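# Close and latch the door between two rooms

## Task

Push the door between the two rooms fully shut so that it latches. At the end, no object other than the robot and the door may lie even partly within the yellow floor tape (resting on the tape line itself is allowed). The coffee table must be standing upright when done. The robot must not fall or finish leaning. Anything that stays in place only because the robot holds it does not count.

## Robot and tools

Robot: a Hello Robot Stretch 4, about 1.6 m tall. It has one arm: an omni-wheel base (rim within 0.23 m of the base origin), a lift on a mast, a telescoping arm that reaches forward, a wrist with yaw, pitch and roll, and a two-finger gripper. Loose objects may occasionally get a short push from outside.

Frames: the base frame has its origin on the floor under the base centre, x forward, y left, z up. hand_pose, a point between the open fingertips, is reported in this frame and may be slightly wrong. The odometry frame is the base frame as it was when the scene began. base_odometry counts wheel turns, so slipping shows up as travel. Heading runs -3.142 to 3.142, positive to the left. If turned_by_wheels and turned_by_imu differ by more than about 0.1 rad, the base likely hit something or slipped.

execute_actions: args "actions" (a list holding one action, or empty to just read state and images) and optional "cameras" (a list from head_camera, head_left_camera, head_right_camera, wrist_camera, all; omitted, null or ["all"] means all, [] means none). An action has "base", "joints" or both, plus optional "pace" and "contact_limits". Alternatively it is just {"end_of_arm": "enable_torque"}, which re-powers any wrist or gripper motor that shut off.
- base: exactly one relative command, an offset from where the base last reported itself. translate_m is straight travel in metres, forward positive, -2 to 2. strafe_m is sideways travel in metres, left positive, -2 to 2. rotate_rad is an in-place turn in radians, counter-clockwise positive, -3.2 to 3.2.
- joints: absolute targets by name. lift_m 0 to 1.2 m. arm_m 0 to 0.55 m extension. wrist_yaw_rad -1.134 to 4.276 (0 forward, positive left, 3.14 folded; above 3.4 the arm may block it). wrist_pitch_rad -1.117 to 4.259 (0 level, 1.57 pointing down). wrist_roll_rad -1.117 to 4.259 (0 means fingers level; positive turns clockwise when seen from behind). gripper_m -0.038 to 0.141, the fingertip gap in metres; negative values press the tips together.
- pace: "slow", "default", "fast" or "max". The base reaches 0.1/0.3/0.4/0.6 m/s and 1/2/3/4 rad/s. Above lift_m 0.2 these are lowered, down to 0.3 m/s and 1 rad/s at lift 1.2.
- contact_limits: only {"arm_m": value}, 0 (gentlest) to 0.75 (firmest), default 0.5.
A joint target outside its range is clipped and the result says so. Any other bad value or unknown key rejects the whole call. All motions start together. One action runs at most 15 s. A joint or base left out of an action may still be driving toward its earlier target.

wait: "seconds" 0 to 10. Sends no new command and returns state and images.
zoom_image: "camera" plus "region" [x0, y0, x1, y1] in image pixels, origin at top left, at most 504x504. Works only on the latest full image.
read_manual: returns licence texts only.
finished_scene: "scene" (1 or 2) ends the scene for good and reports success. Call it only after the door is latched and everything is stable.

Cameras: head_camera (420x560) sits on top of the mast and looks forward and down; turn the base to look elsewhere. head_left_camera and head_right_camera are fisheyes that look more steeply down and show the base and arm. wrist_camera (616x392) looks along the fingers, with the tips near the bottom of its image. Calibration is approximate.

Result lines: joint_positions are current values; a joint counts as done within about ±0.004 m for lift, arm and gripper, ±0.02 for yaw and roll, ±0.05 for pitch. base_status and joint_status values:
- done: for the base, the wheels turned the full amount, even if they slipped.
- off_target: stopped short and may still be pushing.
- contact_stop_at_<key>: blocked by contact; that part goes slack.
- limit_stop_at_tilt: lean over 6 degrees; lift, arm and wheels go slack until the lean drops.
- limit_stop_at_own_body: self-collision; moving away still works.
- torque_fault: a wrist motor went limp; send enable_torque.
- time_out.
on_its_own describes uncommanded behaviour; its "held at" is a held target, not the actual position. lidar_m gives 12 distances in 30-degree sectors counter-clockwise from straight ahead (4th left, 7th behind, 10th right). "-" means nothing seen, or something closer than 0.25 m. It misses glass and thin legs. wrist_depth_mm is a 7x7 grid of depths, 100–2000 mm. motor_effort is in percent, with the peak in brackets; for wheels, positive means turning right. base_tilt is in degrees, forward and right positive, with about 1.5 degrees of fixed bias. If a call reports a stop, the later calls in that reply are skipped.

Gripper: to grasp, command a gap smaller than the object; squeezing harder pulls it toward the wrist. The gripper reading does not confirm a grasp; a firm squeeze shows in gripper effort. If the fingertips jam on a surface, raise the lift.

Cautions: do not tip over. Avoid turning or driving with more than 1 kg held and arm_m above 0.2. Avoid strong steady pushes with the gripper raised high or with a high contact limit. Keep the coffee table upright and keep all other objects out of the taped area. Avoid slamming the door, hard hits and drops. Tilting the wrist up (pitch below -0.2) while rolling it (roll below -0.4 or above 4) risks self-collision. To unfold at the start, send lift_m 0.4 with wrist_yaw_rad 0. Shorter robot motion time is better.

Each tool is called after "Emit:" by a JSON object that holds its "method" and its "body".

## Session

Emit:
{"method": "execute_actions", "body": {"actions": []}}

Scene clock: 0.00 s.
base_odometry: x=+0.000 y=+0.000 heading=+0.000 (m, m, rad; odometry frame)
turned_by_wheels: +0.000 (rad since the last result)
turned_by_imu: +0.000 (rad since the last result)
base_tilt: forward=+0.6 right=+0.0 (deg)
lidar_m: 1.07 0.87 0.88 0.83 0.69 0.65 0.78 1.17 1.21 2.12 1.47 1.50
base_status: not commanded
joint_positions: lift_m=+0.204 arm_m=+0.002 wrist_yaw_rad=+3.084 wrist_pitch_rad=+0.020 wrist_roll_rad=+0.014 gripper_m=+0.057
joint_status: not commanded
motor_effort: lift_m=+19 arm_m=-1 wrist_yaw_rad=-2 wrist_pitch_rad=-8 wrist_roll_rad=+1 gripper_m=-4 wheel_0=+0 wheel_1=+0 wheel_2=+0 (%)
hand_pose: x=-0.1104 y=+0.1040 z=+0.3763 quat_wxyz=(+0.029, -0.010, +0.007, +1.000) (m; base frame)
wrist_depth_mm: 137 139 1160 960 809 691 621 / - 139 1098 946 788 683 615 / 107 139 276 960 809 691 609 / 118 139 1060 946 788 683 615 / 1098 1281 1160 917 798 683 609 / 1138 1281 211 931 221 683 609 / 1060 946 960 508 778 668 603
pictures: head_camera, head_left_camera, head_right_camera, wrist_camera
camera_calibration (this result's frames):
wrist_camera: T_world_to_cam=[[0.105311, 0.994374, 0.0114236, -0.109945], [0.000445025, 0.0114403, -0.999934, 0.435636], [-0.994439, 0.105309, 0.000762276, 0.104161], [0, 0, 0, 1]] pos_world=[0.114966, 0.0933739, 0.436784]
Images, in order (width x height): head_camera 420x560, head_left_camera 420x672, head_right_camera 420x672, wrist_camera 616x392.

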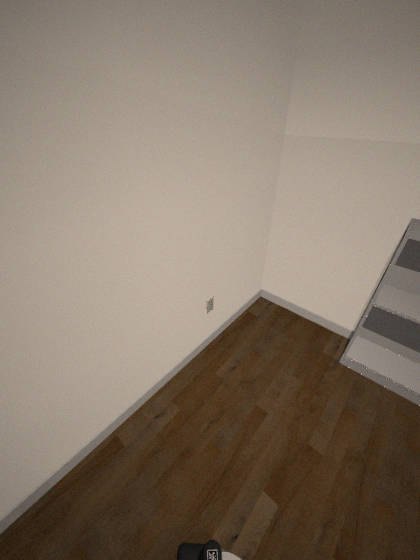

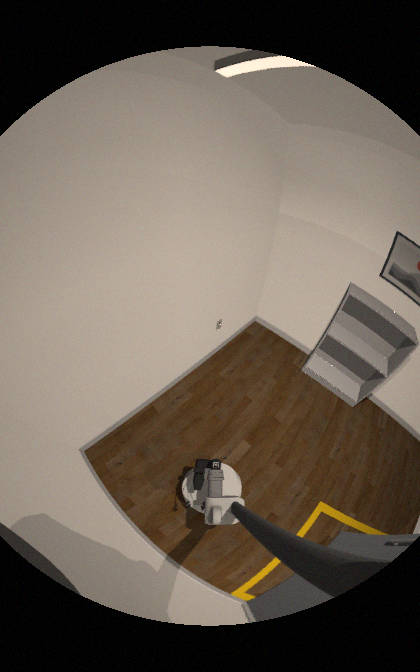

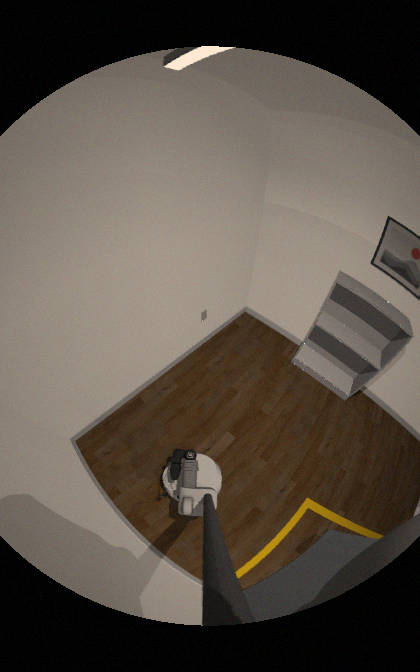

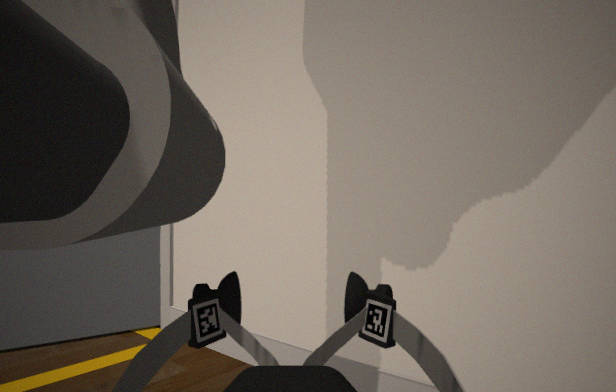

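Emit:
{"method": "zoom_image", "body": {"camera": "head_right_camera", "region": [200, 400, 420, 640]}}

Emit:
{"method": "zoom_image", "body": {"camera": "head_left_camera", "region": [200, 400, 420, 640]}}

Region (200, 400, 420, 640) of head_right_camera's 420x672 image, scaled by 2.100, with more detail than that image has; it fills the left 462 columns of this view, and the rest is white.

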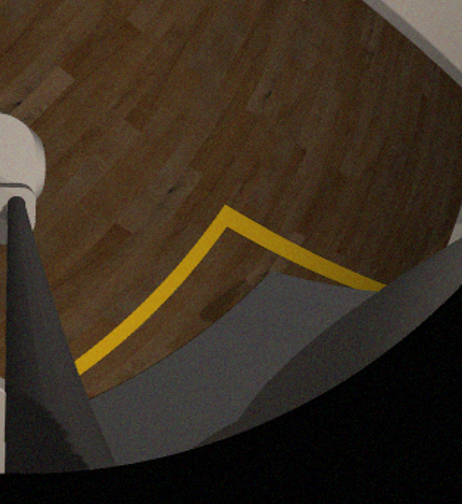

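Region (200, 400, 420, 640) of head_left_camera's 420x672 image, scaled by 2.100, with more detail than that image has; it fills the left 462 columns of this view, and the rest is white.

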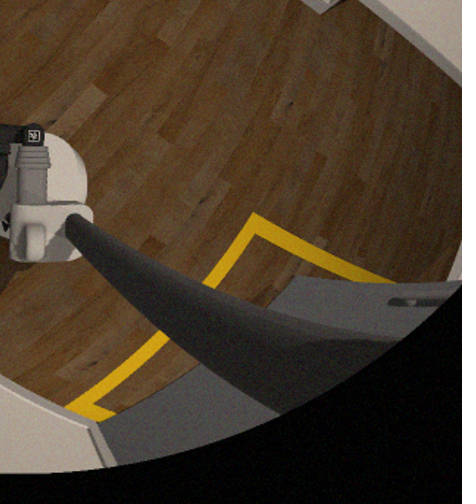

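Emit:
{"method": "execute_actions", "body": {"actions": [{"base": {"rotate_rad": 2.86}, "joints": {"lift_m": 0.185, "wrist_yaw_rad": 3.3}, "pace": "max"}], "cameras": ["head_camera", "head_left_camera", "head_right_camera"]}}

Scene clock: 6.57 s.
base_odometry: x=+0.000 y=+0.000 heading=+2.860 (m, m, rad; odometry frame)
turned_by_wheels: +2.860 (rad since the last result)
turned_by_imu: +2.830 (rad since the last result)
base_tilt: forward=+0.4 right=-0.1 (deg)
lidar_m: 0.69 0.92 1.15 2.72 1.54 1.47 1.38 0.92 0.89 0.91 0.69 0.67
base_status: done
joint_positions: lift_m=+0.185 arm_m=+0.002 wrist_yaw_rad=+3.300 wrist_pitch_rad=+0.020 wrist_roll_rad=+0.014 gripper_m=+0.057
joint_status: all done
motor_effort: lift_m=+15(18) arm_m=-1(1) wrist_yaw_rad=-1(6) wrist_pitch_rad=-7(8) wrist_roll_rad=+2(1) gripper_m=-9(2) wheel_0=+0(11) wheel_1=+1(11) wheel_2=+1(11) (%)
hand_pose: x=-0.1261 y=+0.0409 z=+0.3576 quat_wxyz=(-0.079, -0.011, +0.006, +0.997) (m; base frame)
wrist_depth_mm: - - 131 1863 - 1808 1499 / - - 129 1921 1983 1756 1537 / - - 123 194 1983 1808 1499 / - 109 130 271 - 1808 1537 / 182 136 1336 1863 1983 1756 1537 / 191 1098 211 1537 221 1537 1308 / 194 564 931 549 917 1025 1025
pictures: head_camera, head_left_camera, head_right_camera
Images, in order (width x height): head_camera 420x560, head_left_camera 420x672, head_right_camera 420x672.

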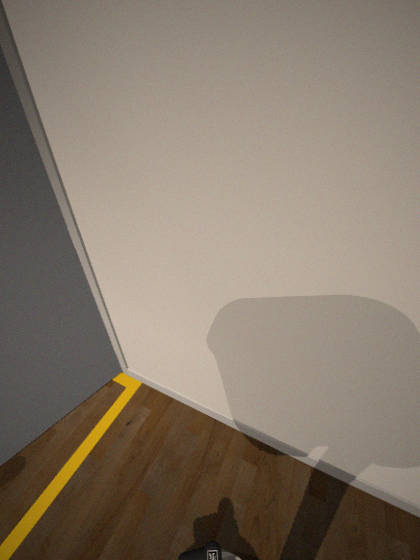

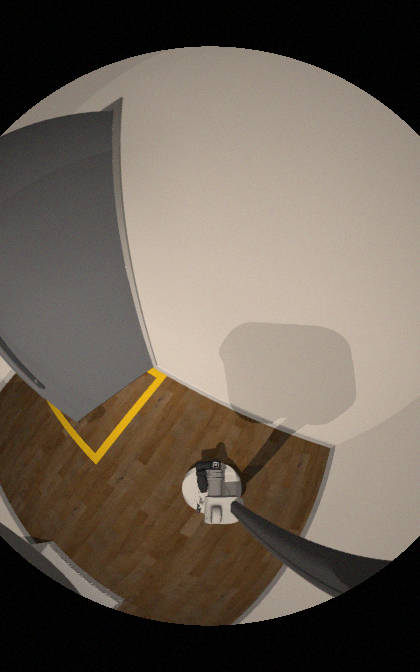

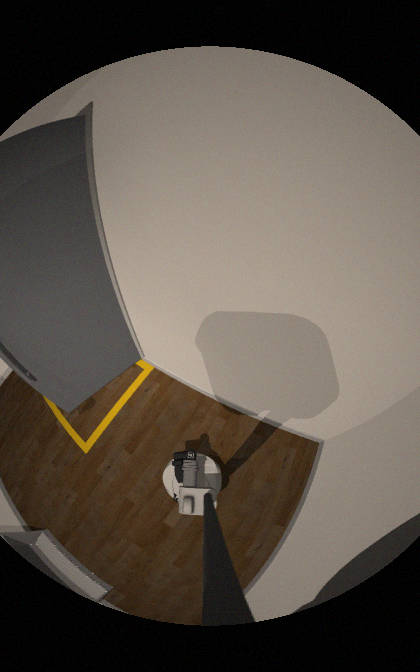

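Emit:
{"method": "zoom_image", "body": {"camera": "head_camera", "region": [0, 360, 160, 560]}}

Emit:
{"method": "zoom_image", "body": {"camera": "head_left_camera", "region": [0, 330, 200, 530]}}

Region (0, 360, 160, 560) of head_camera's 420x560 image, scaled by 2.520, with more detail than that image has; it fills the left 403 columns of this view, and the rest is white.

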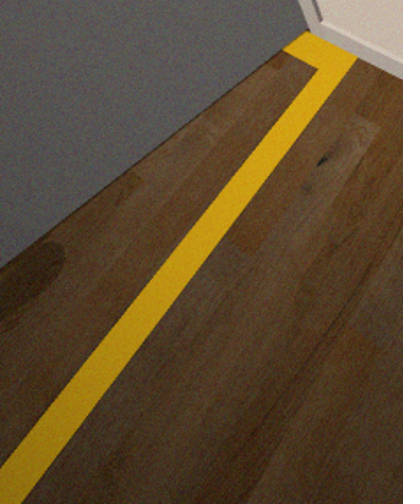

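Region (0, 330, 200, 530) of head_left_camera's 420x672 image, scaled by 2.520, with more detail than that image has.

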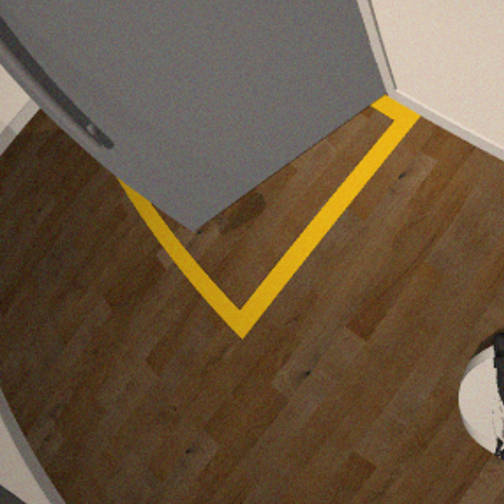

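Emit:
{"method": "execute_actions", "body": {"actions": [{"base": {"strafe_m": 1.7}, "pace": "max"}], "cameras": ["head_camera", "head_left_camera", "head_right_camera"]}}

Scene clock: 13.00 s.
base_odometry: x=-0.472 y=-1.633 heading=+2.860 (m, m, rad; odometry frame)
turned_by_wheels: +0.000 (rad since the last result)
turned_by_imu: +0.007 (rad since the last result)
base_tilt: forward=+0.5 right=+0.0 (deg)
lidar_m: 1.18 1.35 1.25 1.33 1.07 0.99 1.04 1.02 2.40 2.21 0.50 0.49
base_status: done
joint_positions: lift_m=+0.185 arm_m=+0.002 wrist_yaw_rad=+3.300 wrist_pitch_rad=+0.020 wrist_roll_rad=+0.014 gripper_m=+0.057
joint_status: not commanded
motor_effort: lift_m=+15(16) arm_m=-1(1) wrist_yaw_rad=-1(1) wrist_pitch_rad=-7(8) wrist_roll_rad=+2(2) gripper_m=-2(1) wheel_0=+0(14) wheel_1=-2(12) wheel_2=-1(0) (%)
hand_pose: x=-0.1261 y=+0.0409 z=+0.3576 quat_wxyz=(-0.079, -0.011, +0.006, +0.997) (m; base frame)
wrist_depth_mm: - - 131 1336 1182 1008 917 / - - 129 1281 1160 1042 931 / - - 124 193 1182 991 917 / - 109 130 271 1160 1008 917 / 181 136 1255 1366 1160 1025 917 / 191 1366 211 1308 222 1008 917 / 193 564 917 549 917 960 891
pictures: head_camera, head_left_camera, head_right_camera
Images, in order (width x height): head_camera 420x560, head_left_camera 420x672, head_right_camera 420x672.

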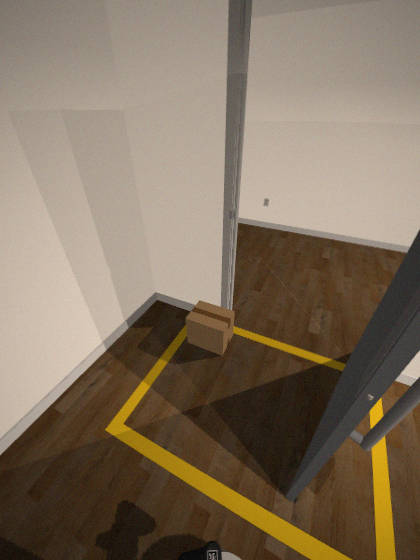

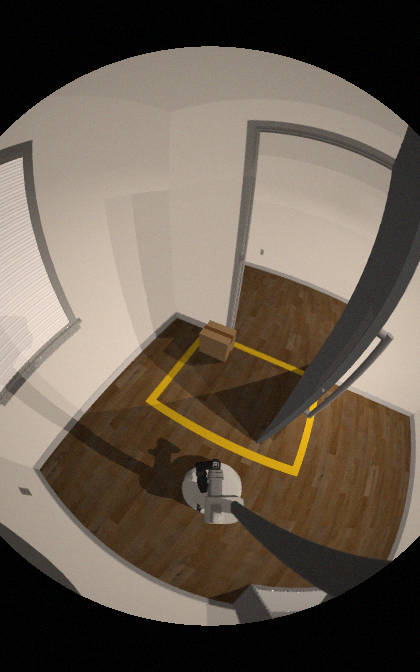

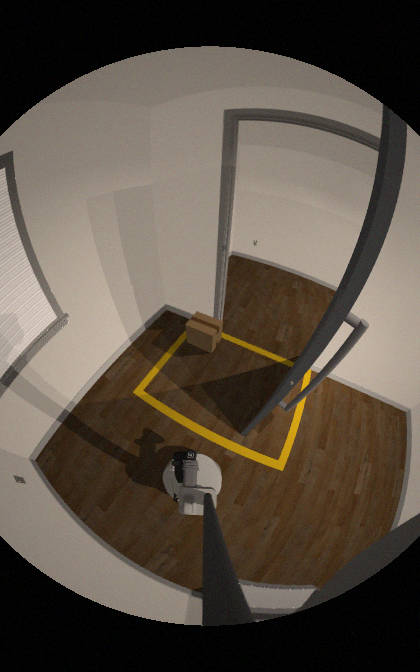

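Emit:
{"method": "zoom_image", "body": {"camera": "head_camera", "region": [130, 270, 270, 390]}}

Emit:
{"method": "zoom_image", "body": {"camera": "head_camera", "region": [80, 280, 420, 560]}}

Region (130, 270, 270, 390) of head_camera's 420x560 image, scaled by 3.600, with more detail than that image has; it fills the top 432 rows of this view, and the rest is white.

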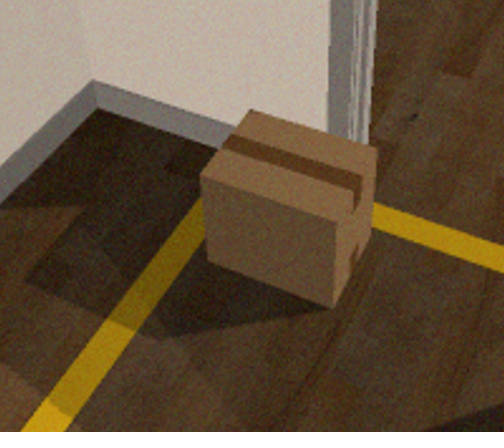

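Region (80, 280, 420, 560) of head_camera's 420x560 image, scaled by 1.482, with more detail than that image has; it fills the top 415 rows of this view, and the rest is white.

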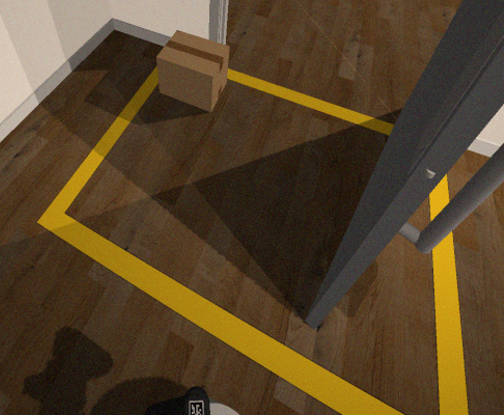

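Emit:
{"method": "execute_actions", "body": {"actions": [{"base": {"translate_m": 0.41}, "pace": "max"}], "cameras": []}}

Emit:
{"method": "execute_actions", "body": {"actions": [{"base": {"rotate_rad": -0.49}, "pace": "max"}], "cameras": ["head_camera", "head_left_camera", "head_right_camera"]}}

Scene clock: 21.57 s.
base_odometry: x=-0.866 y=-1.519 heading=+2.860 (m, m, rad; odometry frame)
turned_by_wheels: +0.000 (rad since the last result)
turned_by_imu: +0.001 (rad since the last result)
base_tilt: forward=+0.4 right=-0.1 (deg)
lidar_m: 0.82 1.18 1.08 1.11 1.46 1.37 1.42 1.51 2.60 0.34 0.54 3.33
base_status: done
joint_positions: lift_m=+0.185 arm_m=+0.002 wrist_yaw_rad=+3.300 wrist_pitch_rad=+0.020 wrist_roll_rad=+0.014 gripper_m=+0.057
joint_status: not commanded
motor_effort: lift_m=+16(16) arm_m=-1(1) wrist_yaw_rad=-2(1) wrist_pitch_rad=-9(9) wrist_roll_rad=+1(2) gripper_m=-5(4) wheel_0=-1(9) wheel_1=-1(6) wheel_2=+1(13) (%)
hand_pose: x=-0.1261 y=+0.0409 z=+0.3576 quat_wxyz=(-0.079, -0.011, +0.006, +0.997) (m; base frame)
wrist_depth_mm: - - 131 1808 1618 1366 1229 / - - 129 1708 1576 1366 1255 / - - 124 193 1618 1366 1255 / - 109 130 272 1576 1336 1229 / 181 136 1756 1708 1576 1397 1229 / 190 1464 211 1576 221 1336 1205 / 193 564 931 554 904 1025 1025
pictures: none
No camera images: the call's "cameras" was empty. Leave "cameras" out to get every camera's image.

Scene clock: 22.57 s.
base_odometry: x=-0.866 y=-1.519 heading=+2.369 (m, m, rad; odometry frame)
turned_by_wheels: -0.490 (rad since the last result)
turned_by_imu: -0.485 (rad since the last result)
base_tilt: forward=+0.5 right=+0.0 (deg)
lidar_m: 3.34 0.80 1.17 1.06 1.13 1.44 1.35 1.41 1.55 2.58 0.34 0.52
base_status: done
joint_positions: lift_m=+0.185 arm_m=+0.002 wrist_yaw_rad=+3.300 wrist_pitch_rad=+0.020 wrist_roll_rad=+0.014 gripper_m=+0.057
joint_status: not commanded
motor_effort: lift_m=+16(16) arm_m=-1(1) wrist_yaw_rad=-1(1) wrist_pitch_rad=-10(9) wrist_roll_rad=+1(2) gripper_m=-7(5) wheel_0=-1(9) wheel_1=-1(11) wheel_2=-2(9) (%)
hand_pose: x=-0.1261 y=+0.0409 z=+0.3576 quat_wxyz=(-0.079, -0.011, +0.006, +0.997) (m; base frame)
wrist_depth_mm: - - 131 1537 1499 1464 1464 / - - 129 1576 1499 1499 1430 / - - 124 193 1499 1464 1464 / - 109 130 271 1499 1464 1430 / 181 136 1576 1576 1499 1464 1430 / 191 1537 211 1537 220 1464 1397 / 193 559 931 554 904 1025 991
pictures: head_camera, head_left_camera, head_right_camera
Images, in order (width x height): head_camera 420x560, head_left_camera 420x672, head_right_camera 420x672.

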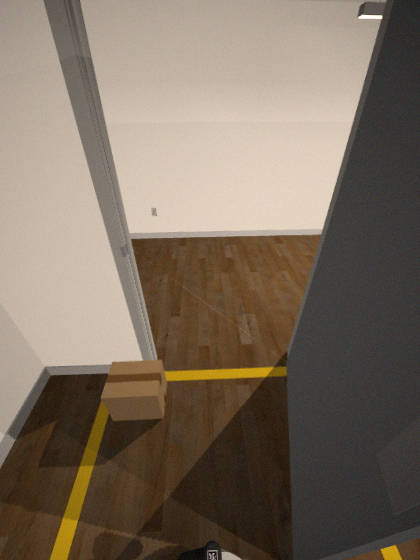

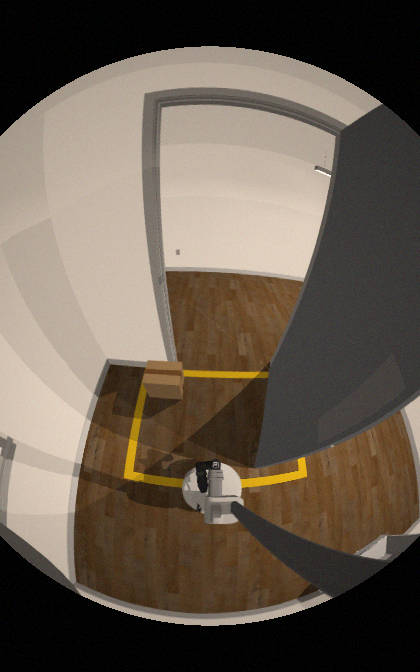

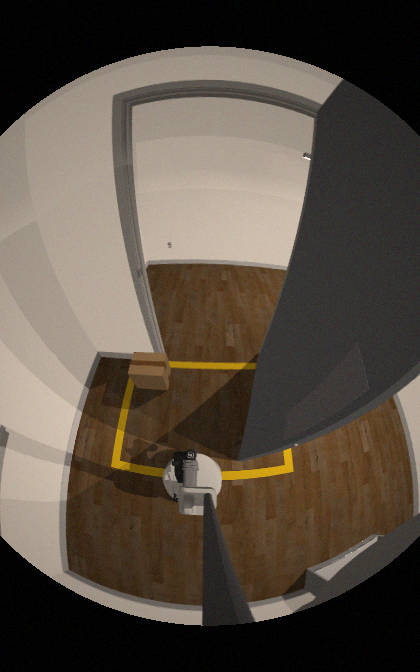

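Emit:
{"method": "zoom_image", "body": {"camera": "head_camera", "region": [30, 330, 190, 450]}}

Emit:
{"method": "zoom_image", "body": {"camera": "head_camera", "region": [150, 330, 310, 450]}}

Region (30, 330, 190, 450) of head_camera's 420x560 image, scaled by 3.150, with more detail than that image has; it fills the top 378 rows of this view, and the rest is white.

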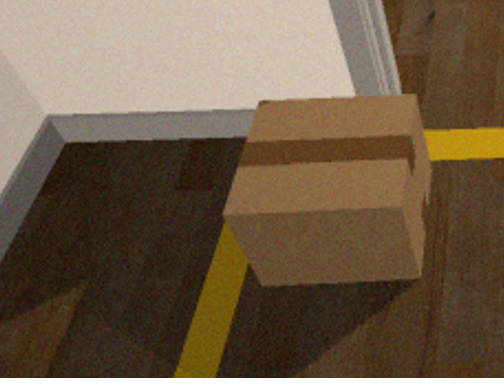

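Region (150, 330, 310, 450) of head_camera's 420x560 image, scaled by 3.150, with more detail than that image has; it fills the top 378 rows of this view, and the rest is white.

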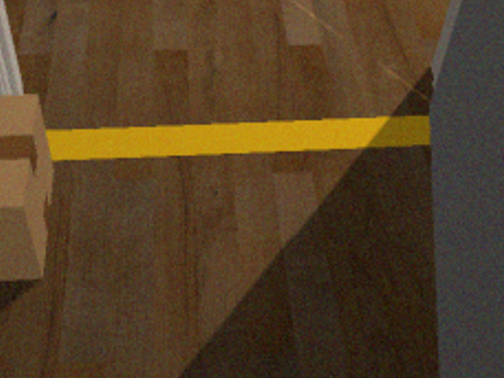

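Emit:
{"method": "execute_actions", "body": {"actions": [{"base": {"translate_m": 0.87}, "pace": "max"}], "cameras": ["head_camera", "head_left_camera", "head_right_camera"]}}

Scene clock: 29.83 s.
base_odometry: x=-1.490 y=-0.912 heading=+2.369 (m, m, rad; odometry frame)
turned_by_wheels: +0.000 (rad since the last result)
turned_by_imu: +0.002 (rad since the last result)
base_tilt: forward=+0.4 right=+0.0 (deg)
lidar_m: 2.45 1.63 0.29 0.25 0.30 1.55 2.22 0.55 0.47 0.45 0.53 2.57
base_status: done
joint_positions: lift_m=+0.185 arm_m=+0.002 wrist_yaw_rad=+3.300 wrist_pitch_rad=+0.020 wrist_roll_rad=+0.014 gripper_m=+0.057
joint_status: not commanded
motor_effort: lift_m=+16(16) arm_m=-1(1) wrist_yaw_rad=-1(1) wrist_pitch_rad=-9(9) wrist_roll_rad=+2(1) gripper_m=-5(4) wheel_0=+0(8) wheel_1=+0(9) wheel_2=+1(15) (%)
hand_pose: x=-0.1261 y=+0.0408 z=+0.3575 quat_wxyz=(-0.079, -0.011, +0.006, +0.997) (m; base frame)
wrist_depth_mm: - - 131 - - - - / - - 129 - - - 1983 / - - 124 193 - - 1983 / - 109 130 271 - - - / 181 136 - - - - - / 191 750 211 1576 220 1576 1576 / 193 459 917 549 904 1025 1008
pictures: head_camera, head_left_camera, head_right_camera
Images, in order (width x height): head_camera 420x560, head_left_camera 420x672, head_right_camera 420x672.

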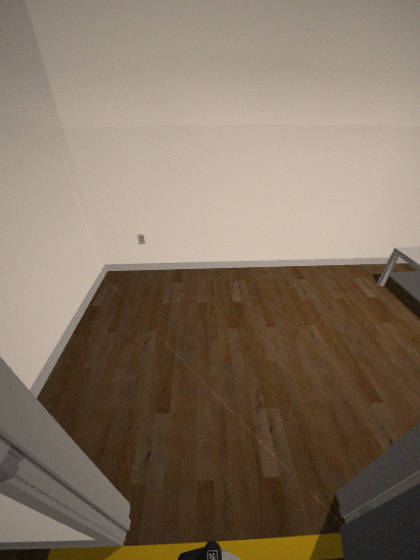

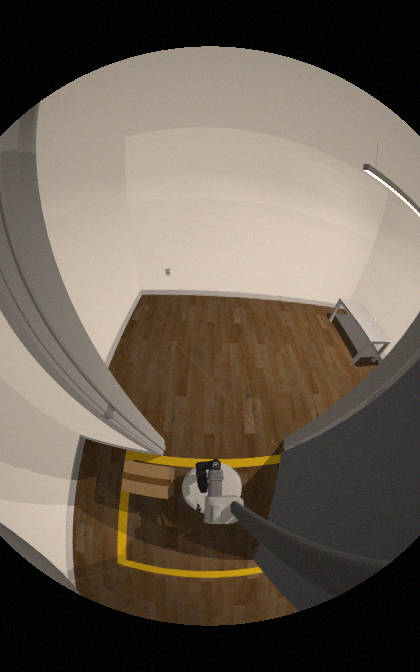

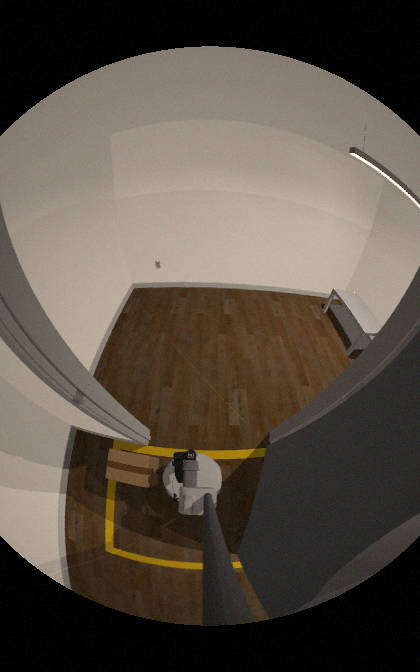

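Emit:
{"method": "zoom_image", "body": {"camera": "head_camera", "region": [40, 470, 260, 560]}}

Emit:
{"method": "zoom_image", "body": {"camera": "head_left_camera", "region": [60, 410, 290, 590]}}

Region (40, 470, 260, 560) of head_camera's 420x560 image, scaled by 2.291, with more detail than that image has; it fills the top 206 rows of this view, and the rest is white.

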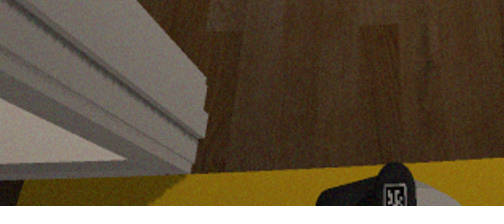

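Region (60, 410, 290, 590) of head_left_camera's 420x672 image, scaled by 2.191, with more detail than that image has; it fills the top 394 rows of this view, and the rest is white.

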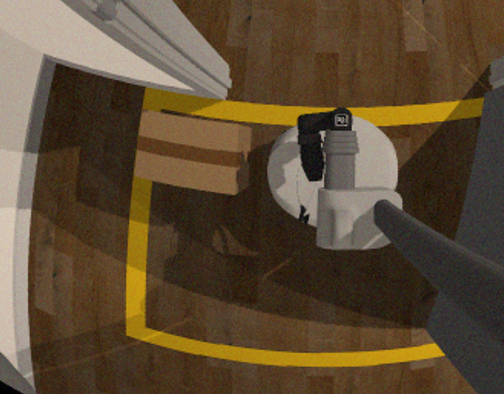

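Emit:
{"method": "execute_actions", "body": {"actions": [{"base": {"strafe_m": 0.06}, "pace": "default"}], "cameras": []}}

Emit:
{"method": "execute_actions", "body": {"actions": [{"base": {"strafe_m": 0.5}, "pace": "default"}], "cameras": ["head_camera", "head_left_camera", "head_right_camera"]}}

Scene clock: 32.67 s.
base_odometry: x=-1.532 y=-0.955 heading=+2.369 (m, m, rad; odometry frame)
turned_by_wheels: +0.000 (rad since the last result)
turned_by_imu: +0.000 (rad since the last result)
base_tilt: forward=+0.5 right=+0.0 (deg)
lidar_m: 2.43 0.41 0.25 0.25 0.25 1.50 2.24 0.64 0.52 0.53 0.62 2.58
base_status: done
joint_positions: lift_m=+0.185 arm_m=+0.002 wrist_yaw_rad=+3.300 wrist_pitch_rad=+0.020 wrist_roll_rad=+0.014 gripper_m=+0.057
joint_status: not commanded
motor_effort: lift_m=+16(16) arm_m=-1(1) wrist_yaw_rad=-2(1) wrist_pitch_rad=-8(8) wrist_roll_rad=+2(1) gripper_m=-3(2) wheel_0=+1(8) wheel_1=+0(9) wheel_2=+0(2) (%)
hand_pose: x=-0.1261 y=+0.0408 z=+0.3575 quat_wxyz=(-0.079, -0.011, +0.006, +0.997) (m; base frame)
wrist_depth_mm: - - 131 - - - 1921 / - - 129 - - - 1863 / - - 124 193 - - 1921 / - 109 130 272 - - 1921 / 181 136 - - - - 1863 / 190 831 211 1576 221 1537 1499 / 193 492 931 559 917 1025 991
pictures: none
No camera images: the call's "cameras" was empty. Leave "cameras" out to get every camera's image.

Scene clock: 35.67 s.
base_odometry: x=-1.880 y=-1.314 heading=+2.370 (m, m, rad; odometry frame)
turned_by_wheels: +0.000 (rad since the last result)
turned_by_imu: +0.002 (rad since the last result)
base_tilt: forward=+0.5 right=+0.0 (deg)
lidar_m: 0.25 0.25 0.25 0.25 0.26 0.80 2.24 2.36 1.01 1.03 1.18 0.25
base_status: done
joint_positions: lift_m=+0.185 arm_m=+0.002 wrist_yaw_rad=+3.300 wrist_pitch_rad=+0.020 wrist_roll_rad=+0.014 gripper_m=+0.057
joint_status: not commanded
motor_effort: lift_m=+16(16) arm_m=-1(1) wrist_yaw_rad=-1(1) wrist_pitch_rad=-8(9) wrist_roll_rad=+2(2) gripper_m=-1(5) wheel_0=-2(13) wheel_1=+2(16) wheel_2=+1(1) (%)
hand_pose: x=-0.1261 y=+0.0408 z=+0.3575 quat_wxyz=(-0.079, -0.011, +0.006, +0.997) (m; base frame)
wrist_depth_mm: - - 131 - - 1576 946 / - - 129 - - 1576 946 / - - 124 193 - 1618 976 / - 109 130 272 - 1576 976 / 182 136 - - - 1576 960 / 190 1499 211 1576 221 1397 946 / 193 559 931 554 917 1025 917
pictures: head_camera, head_left_camera, head_right_camera
Images, in order (width x height): head_camera 420x560, head_left_camera 420x672, head_right_camera 420x672.

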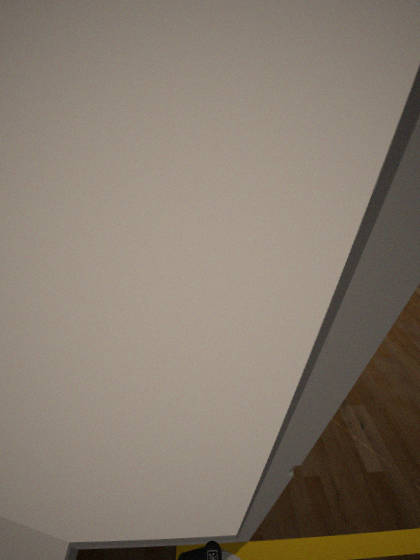

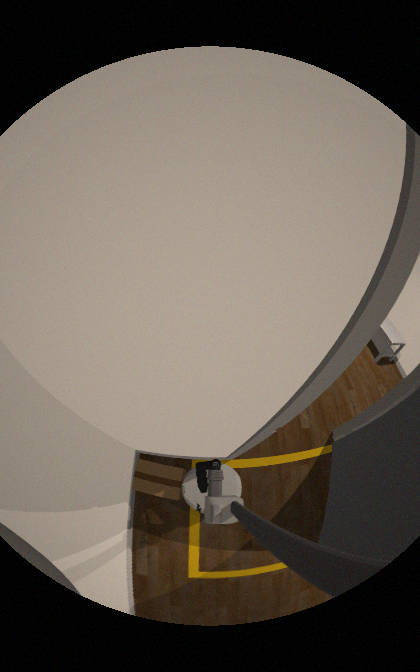

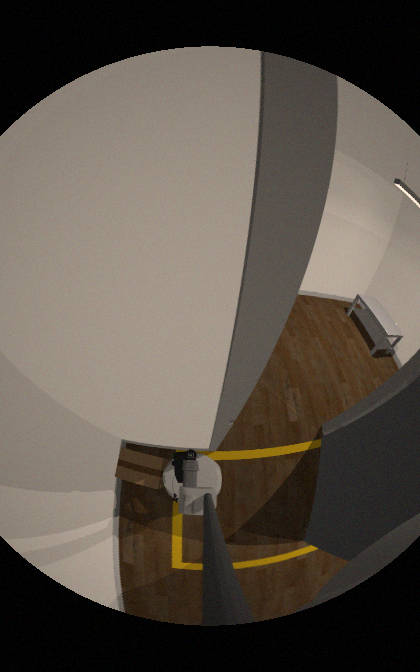

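Emit:
{"method": "zoom_image", "body": {"camera": "head_left_camera", "region": [100, 430, 260, 590]}}

Region (100, 430, 260, 590) of head_left_camera's 420x672 image, scaled by 3.150, with more detail than that image has.

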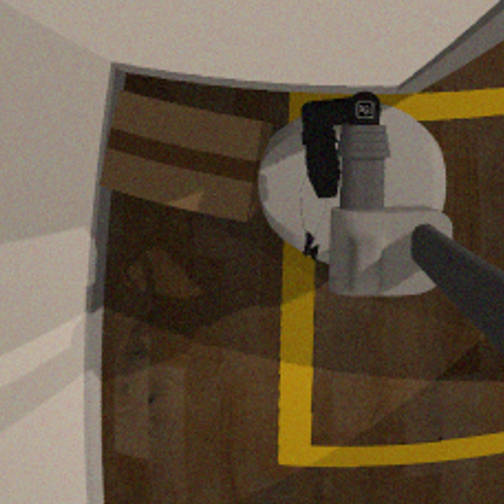

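Emit:
{"method": "execute_actions", "body": {"actions": [{"base": {"rotate_rad": 0.64}, "joints": {"wrist_yaw_rad": 3.38}, "pace": "fast"}], "cameras": ["head_left_camera", "head_right_camera"]}}

Scene clock: 43.37 s.
base_odometry: x=-1.880 y=-1.313 heading=+3.010 (m, m, rad; odometry frame)
turned_by_wheels: +0.640 (rad since the last result)
turned_by_imu: +0.633 (rad since the last result)
base_tilt: forward=+0.5 right=+0.0 (deg)
lidar_m: 0.25 0.25 0.25 0.60 0.94 2.21 1.13 1.00 1.04 2.76 0.25 0.25
base_status: done
joint_positions: lift_m=+0.185 arm_m=+0.002 wrist_yaw_rad=+3.359 wrist_pitch_rad=+0.020 wrist_roll_rad=+0.014 gripper_m=+0.057
joint_status: wrist_yaw_rad limit_stop_at_own_body (moved +0.059 of +0.080)
on_its_own: wrist_yaw_rad is held at +3.359, not at your +3.380, since a limit_stop_at_own_body; arm_m is slack since a limit_stop_at_own_body
motor_effort: lift_m=+16(16) arm_m=+0(1) wrist_yaw_rad=-1(2) wrist_pitch_rad=-9(6) wrist_roll_rad=+2(2) gripper_m=-3(5) wheel_0=-2(12) wheel_1=+3(2) wheel_2=+0(10) (%)
hand_pose: x=-0.1280 y=+0.0231 z=+0.3575 quat_wxyz=(-0.108, -0.011, +0.006, +0.994) (m; base frame)
wrist_depth_mm: - - 128 - - - - / - - 110 126 - - 1983 / - - 112 125 - - 1983 / - - 126 161 - - 1983 / 177 138 1160 - - - - / 180 1078 211 1576 221 1537 1537 / 181 208 931 554 904 1042 1025
pictures: head_left_camera, head_right_camera
Images, in order (width x height): head_left_camera 420x672, head_right_camera 420x672.

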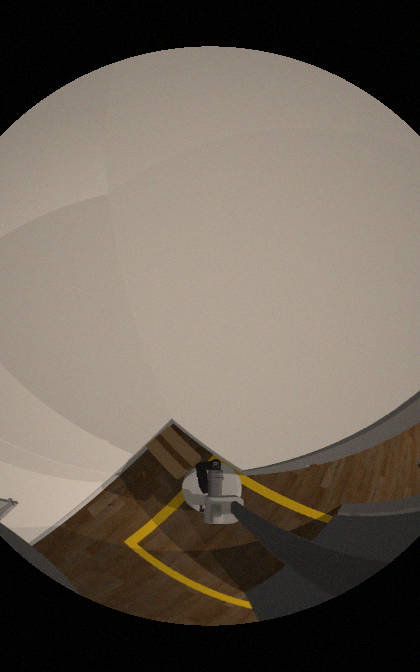

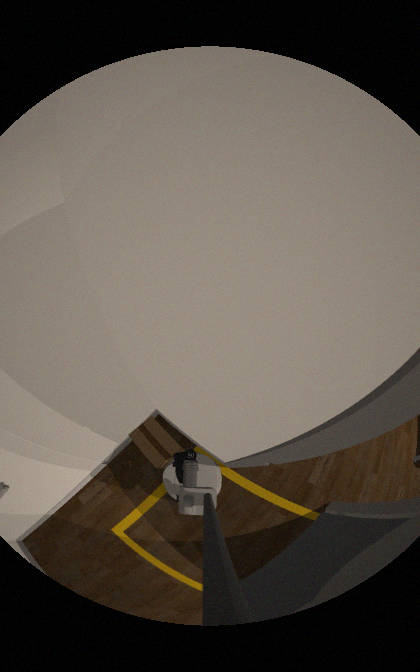

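Emit:
{"method": "zoom_image", "body": {"camera": "head_left_camera", "region": [190, 520, 310, 630]}}

Emit:
{"method": "zoom_image", "body": {"camera": "head_left_camera", "region": [110, 400, 270, 560]}}

Region (190, 520, 310, 630) of head_left_camera's 420x672 image, scaled by 4.200, with more detail than that image has; it fills the top 462 rows of this view, and the rest is white.

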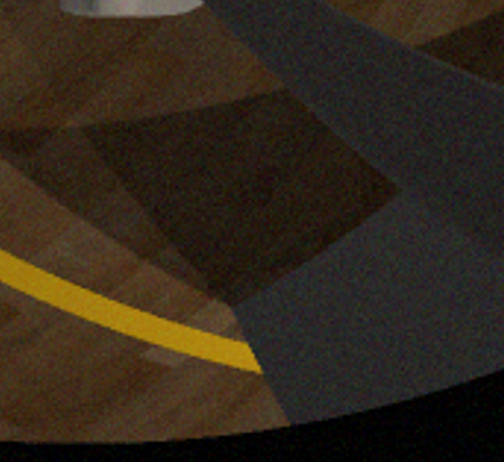

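Region (110, 400, 270, 560) of head_left_camera's 420x672 image, scaled by 3.150, with more detail than that image has.

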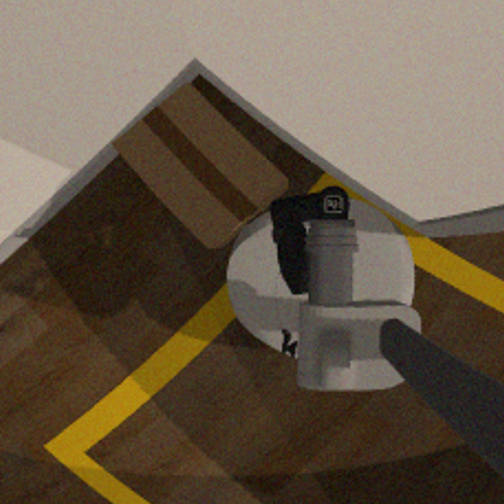

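Emit:
{"method": "execute_actions", "body": {"actions": [{"base": {"translate_m": -1.44}, "joints": {"wrist_yaw_rad": 3.3, "arm_m": 0.0}, "pace": "max"}], "cameras": ["head_camera", "head_left_camera", "head_right_camera"]}}

Scene clock: 49.30 s.
base_odometry: x=-0.453 y=-1.503 heading=+3.010 (m, m, rad; odometry frame)
turned_by_wheels: +0.000 (rad since the last result)
turned_by_imu: -0.002 (rad since the last result)
base_tilt: forward=+0.4 right=-0.1 (deg)
lidar_m: 1.51 1.41 1.36 1.42 1.09 1.06 1.01 1.32 2.30 1.82 0.42 0.40
base_status: done
joint_positions: lift_m=+0.185 arm_m=+0.002 wrist_yaw_rad=+3.300 wrist_pitch_rad=+0.020 wrist_roll_rad=+0.014 gripper_m=+0.057
joint_status: all done
joint sent to its limit — the command would take arm_m past its lower limit, so that joint was sent only as far as its limit.
motor_effort: lift_m=+16(16) arm_m=-1(1) wrist_yaw_rad=-2(7) wrist_pitch_rad=-8(8) wrist_roll_rad=+1(2) gripper_m=-3(3) wheel_0=+1(7) wheel_1=+0(8) wheel_2=+0(14) (%)
hand_pose: x=-0.1261 y=+0.0408 z=+0.3575 quat_wxyz=(-0.079, -0.011, +0.006, +0.997) (m; base frame)
wrist_depth_mm: - - 131 1281 1336 1138 976 / - - 129 1160 1308 1118 976 / - - 124 193 1308 1138 976 / - 109 130 271 1308 1118 976 / 182 136 1756 1618 1281 1118 976 / 191 1537 211 1205 220 1098 976 / 193 559 931 554 891 991 931
pictures: head_camera, head_left_camera, head_right_camera
Images, in order (width x height): head_camera 420x560, head_left_camera 420x672, head_right_camera 420x672.

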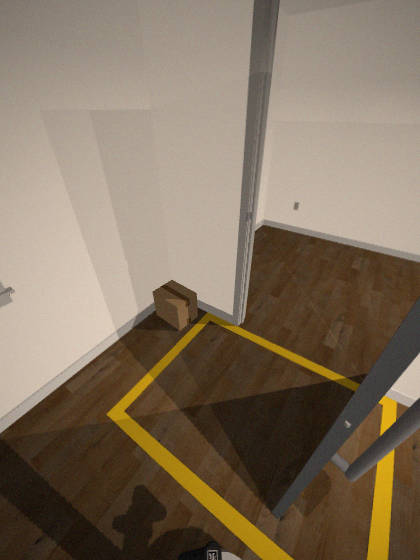

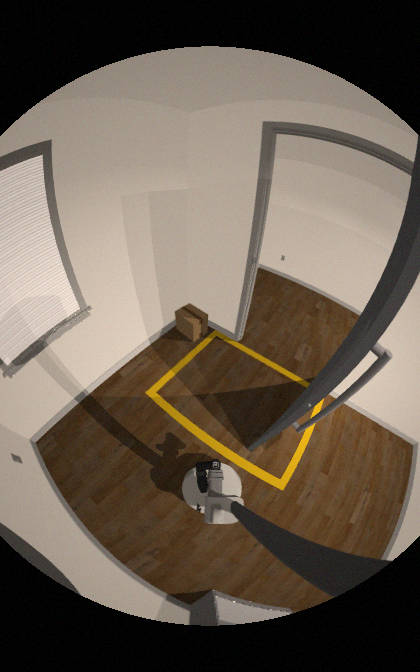

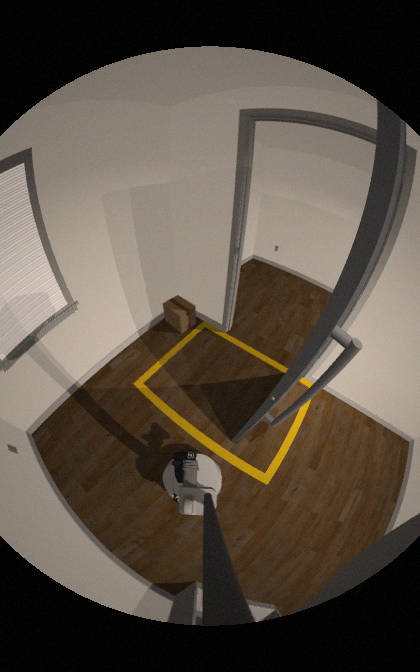

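Emit:
{"method": "zoom_image", "body": {"camera": "head_camera", "region": [220, 380, 420, 560]}}

Emit:
{"method": "zoom_image", "body": {"camera": "head_camera", "region": [120, 260, 280, 370]}}

Region (220, 380, 420, 560) of head_camera's 420x560 image, scaled by 2.520, with more detail than that image has; it fills the top 454 rows of this view, and the rest is white.

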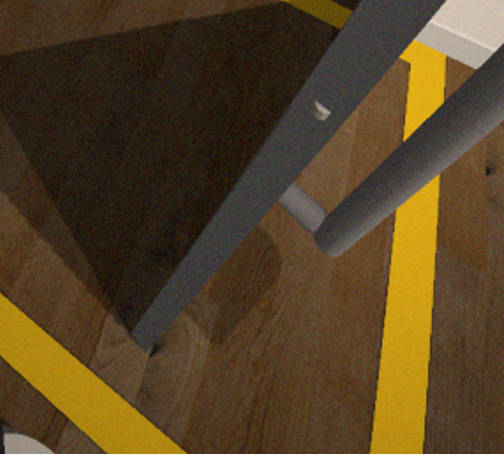

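Region (120, 260, 280, 370) of head_camera's 420x560 image, scaled by 3.150, with more detail than that image has; it fills the top 346 rows of this view, and the rest is white.

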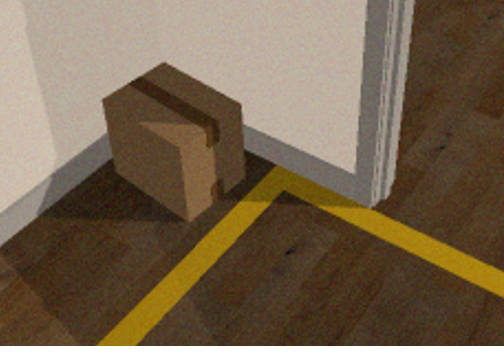

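Emit:
{"method": "execute_actions", "body": {"actions": [{"base": {"strafe_m": -0.53}, "pace": "max"}], "cameras": ["head_camera", "head_left_camera", "head_right_camera"]}}

Scene clock: 56.17 s.
base_odometry: x=-0.383 y=-0.978 heading=+3.010 (m, m, rad; odometry frame)
turned_by_wheels: +0.000 (rad since the last result)
turned_by_imu: -0.002 (rad since the last result)
base_tilt: forward=+0.4 right=+0.0 (deg)
lidar_m: 0.38 0.28 1.80 1.81 1.42 1.13 1.17 1.93 1.87 1.41 1.09 0.62
base_status: done
joint_positions: lift_m=+0.185 arm_m=+0.002 wrist_yaw_rad=+3.300 wrist_pitch_rad=+0.020 wrist_roll_rad=+0.014 gripper_m=+0.057
joint_status: not commanded
motor_effort: lift_m=+16(17) arm_m=-1(1) wrist_yaw_rad=-2(2) wrist_pitch_rad=-9(8) wrist_roll_rad=+1(1) gripper_m=-3(5) wheel_0=-2(13) wheel_1=+1(15) wheel_2=+0(2) (%)
hand_pose: x=-0.1261 y=+0.0408 z=+0.3575 quat_wxyz=(-0.079, -0.011, +0.006, +0.997) (m; base frame)
wrist_depth_mm: - - 131 1983 1537 1281 1255 / - - 129 1661 1618 1397 1255 / - - 124 193 1618 1255 1281 / - 109 130 270 1661 1397 1229 / 181 136 - 1863 1618 1366 1255 / 191 1499 211 1499 220 1182 1229 / 193 559 931 549 904 1042 1008
pictures: head_camera, head_left_camera, head_right_camera
Images, in order (width x height): head_camera 420x560, head_left_camera 420x672, head_right_camera 420x672.

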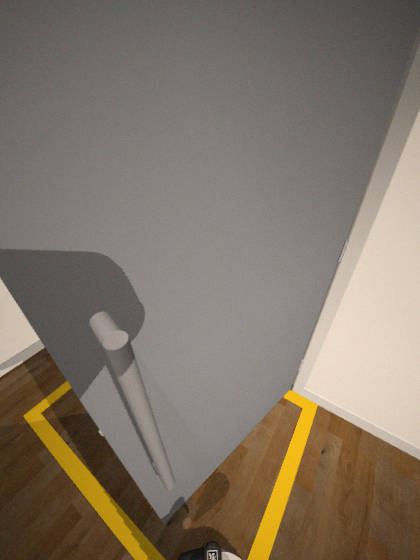

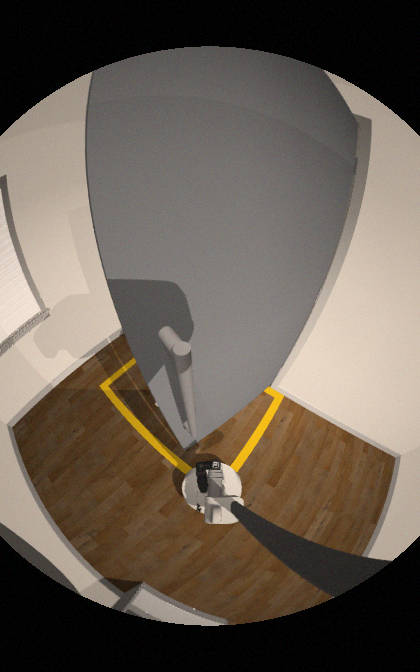

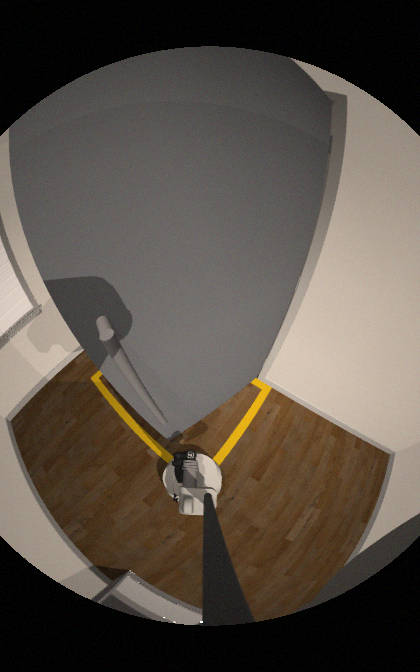

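Emit:
{"method": "zoom_image", "body": {"camera": "head_camera", "region": [80, 300, 340, 560]}}

Region (80, 300, 340, 560) of head_camera's 420x560 image, scaled by 1.938, with more detail than that image has.

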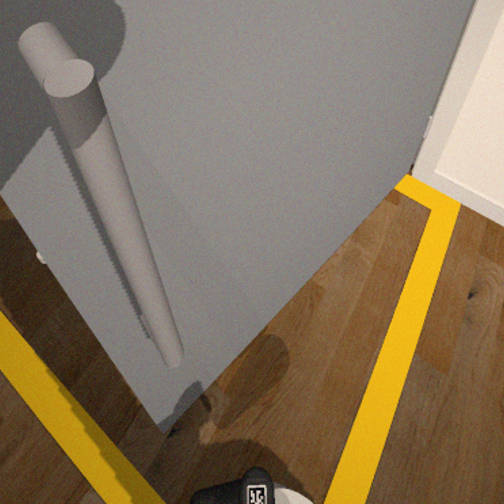

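Emit:
{"method": "execute_actions", "body": {"actions": [{"base": {"translate_m": 0.19}, "pace": "fast"}], "cameras": ["head_right_camera"]}}

Scene clock: 60.23 s.
base_odometry: x=-0.571 y=-0.953 heading=+3.010 (m, m, rad; odometry frame)
turned_by_wheels: +0.000 (rad since the last result)
turned_by_imu: +0.000 (rad since the last result)
base_tilt: forward=+0.5 right=-0.1 (deg)
lidar_m: 0.25 0.25 0.26 1.83 1.57 1.31 1.37 2.01 1.96 1.19 0.91 0.34
base_status: done
joint_positions: lift_m=+0.185 arm_m=+0.002 wrist_yaw_rad=+3.300 wrist_pitch_rad=+0.020 wrist_roll_rad=+0.014 gripper_m=+0.057
joint_status: not commanded
motor_effort: lift_m=+16(16) arm_m=-1(1) wrist_yaw_rad=-1(2) wrist_pitch_rad=-9(8) wrist_roll_rad=+2(1) gripper_m=-6(4) wheel_0=+0(8) wheel_1=+0(8) wheel_2=+1(10) (%)
hand_pose: x=-0.1261 y=+0.0408 z=+0.3575 quat_wxyz=(-0.079, -0.011, +0.006, +0.997) (m; base frame)
wrist_depth_mm: - - 131 - 1863 1499 1366 / - - 129 1863 1808 1537 1366 / - - 124 193 1808 1464 1397 / - 109 130 271 1808 1537 1397 / 181 136 - - 1708 1499 1397 / 190 1499 210 1576 220 1366 1336 / 193 564 917 549 917 1025 1008
pictures: head_right_camera
Images, in order (width x height): head_right_camera 420x672.

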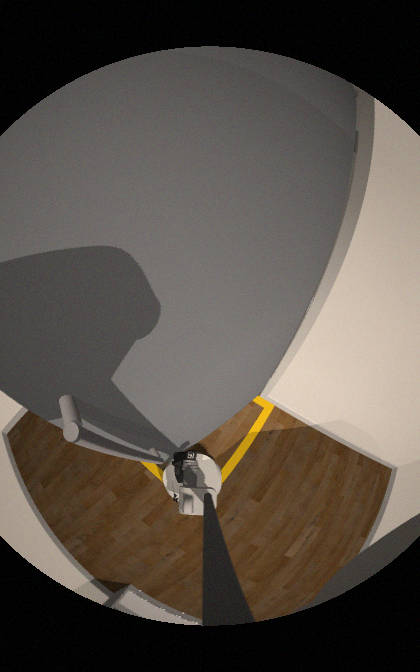

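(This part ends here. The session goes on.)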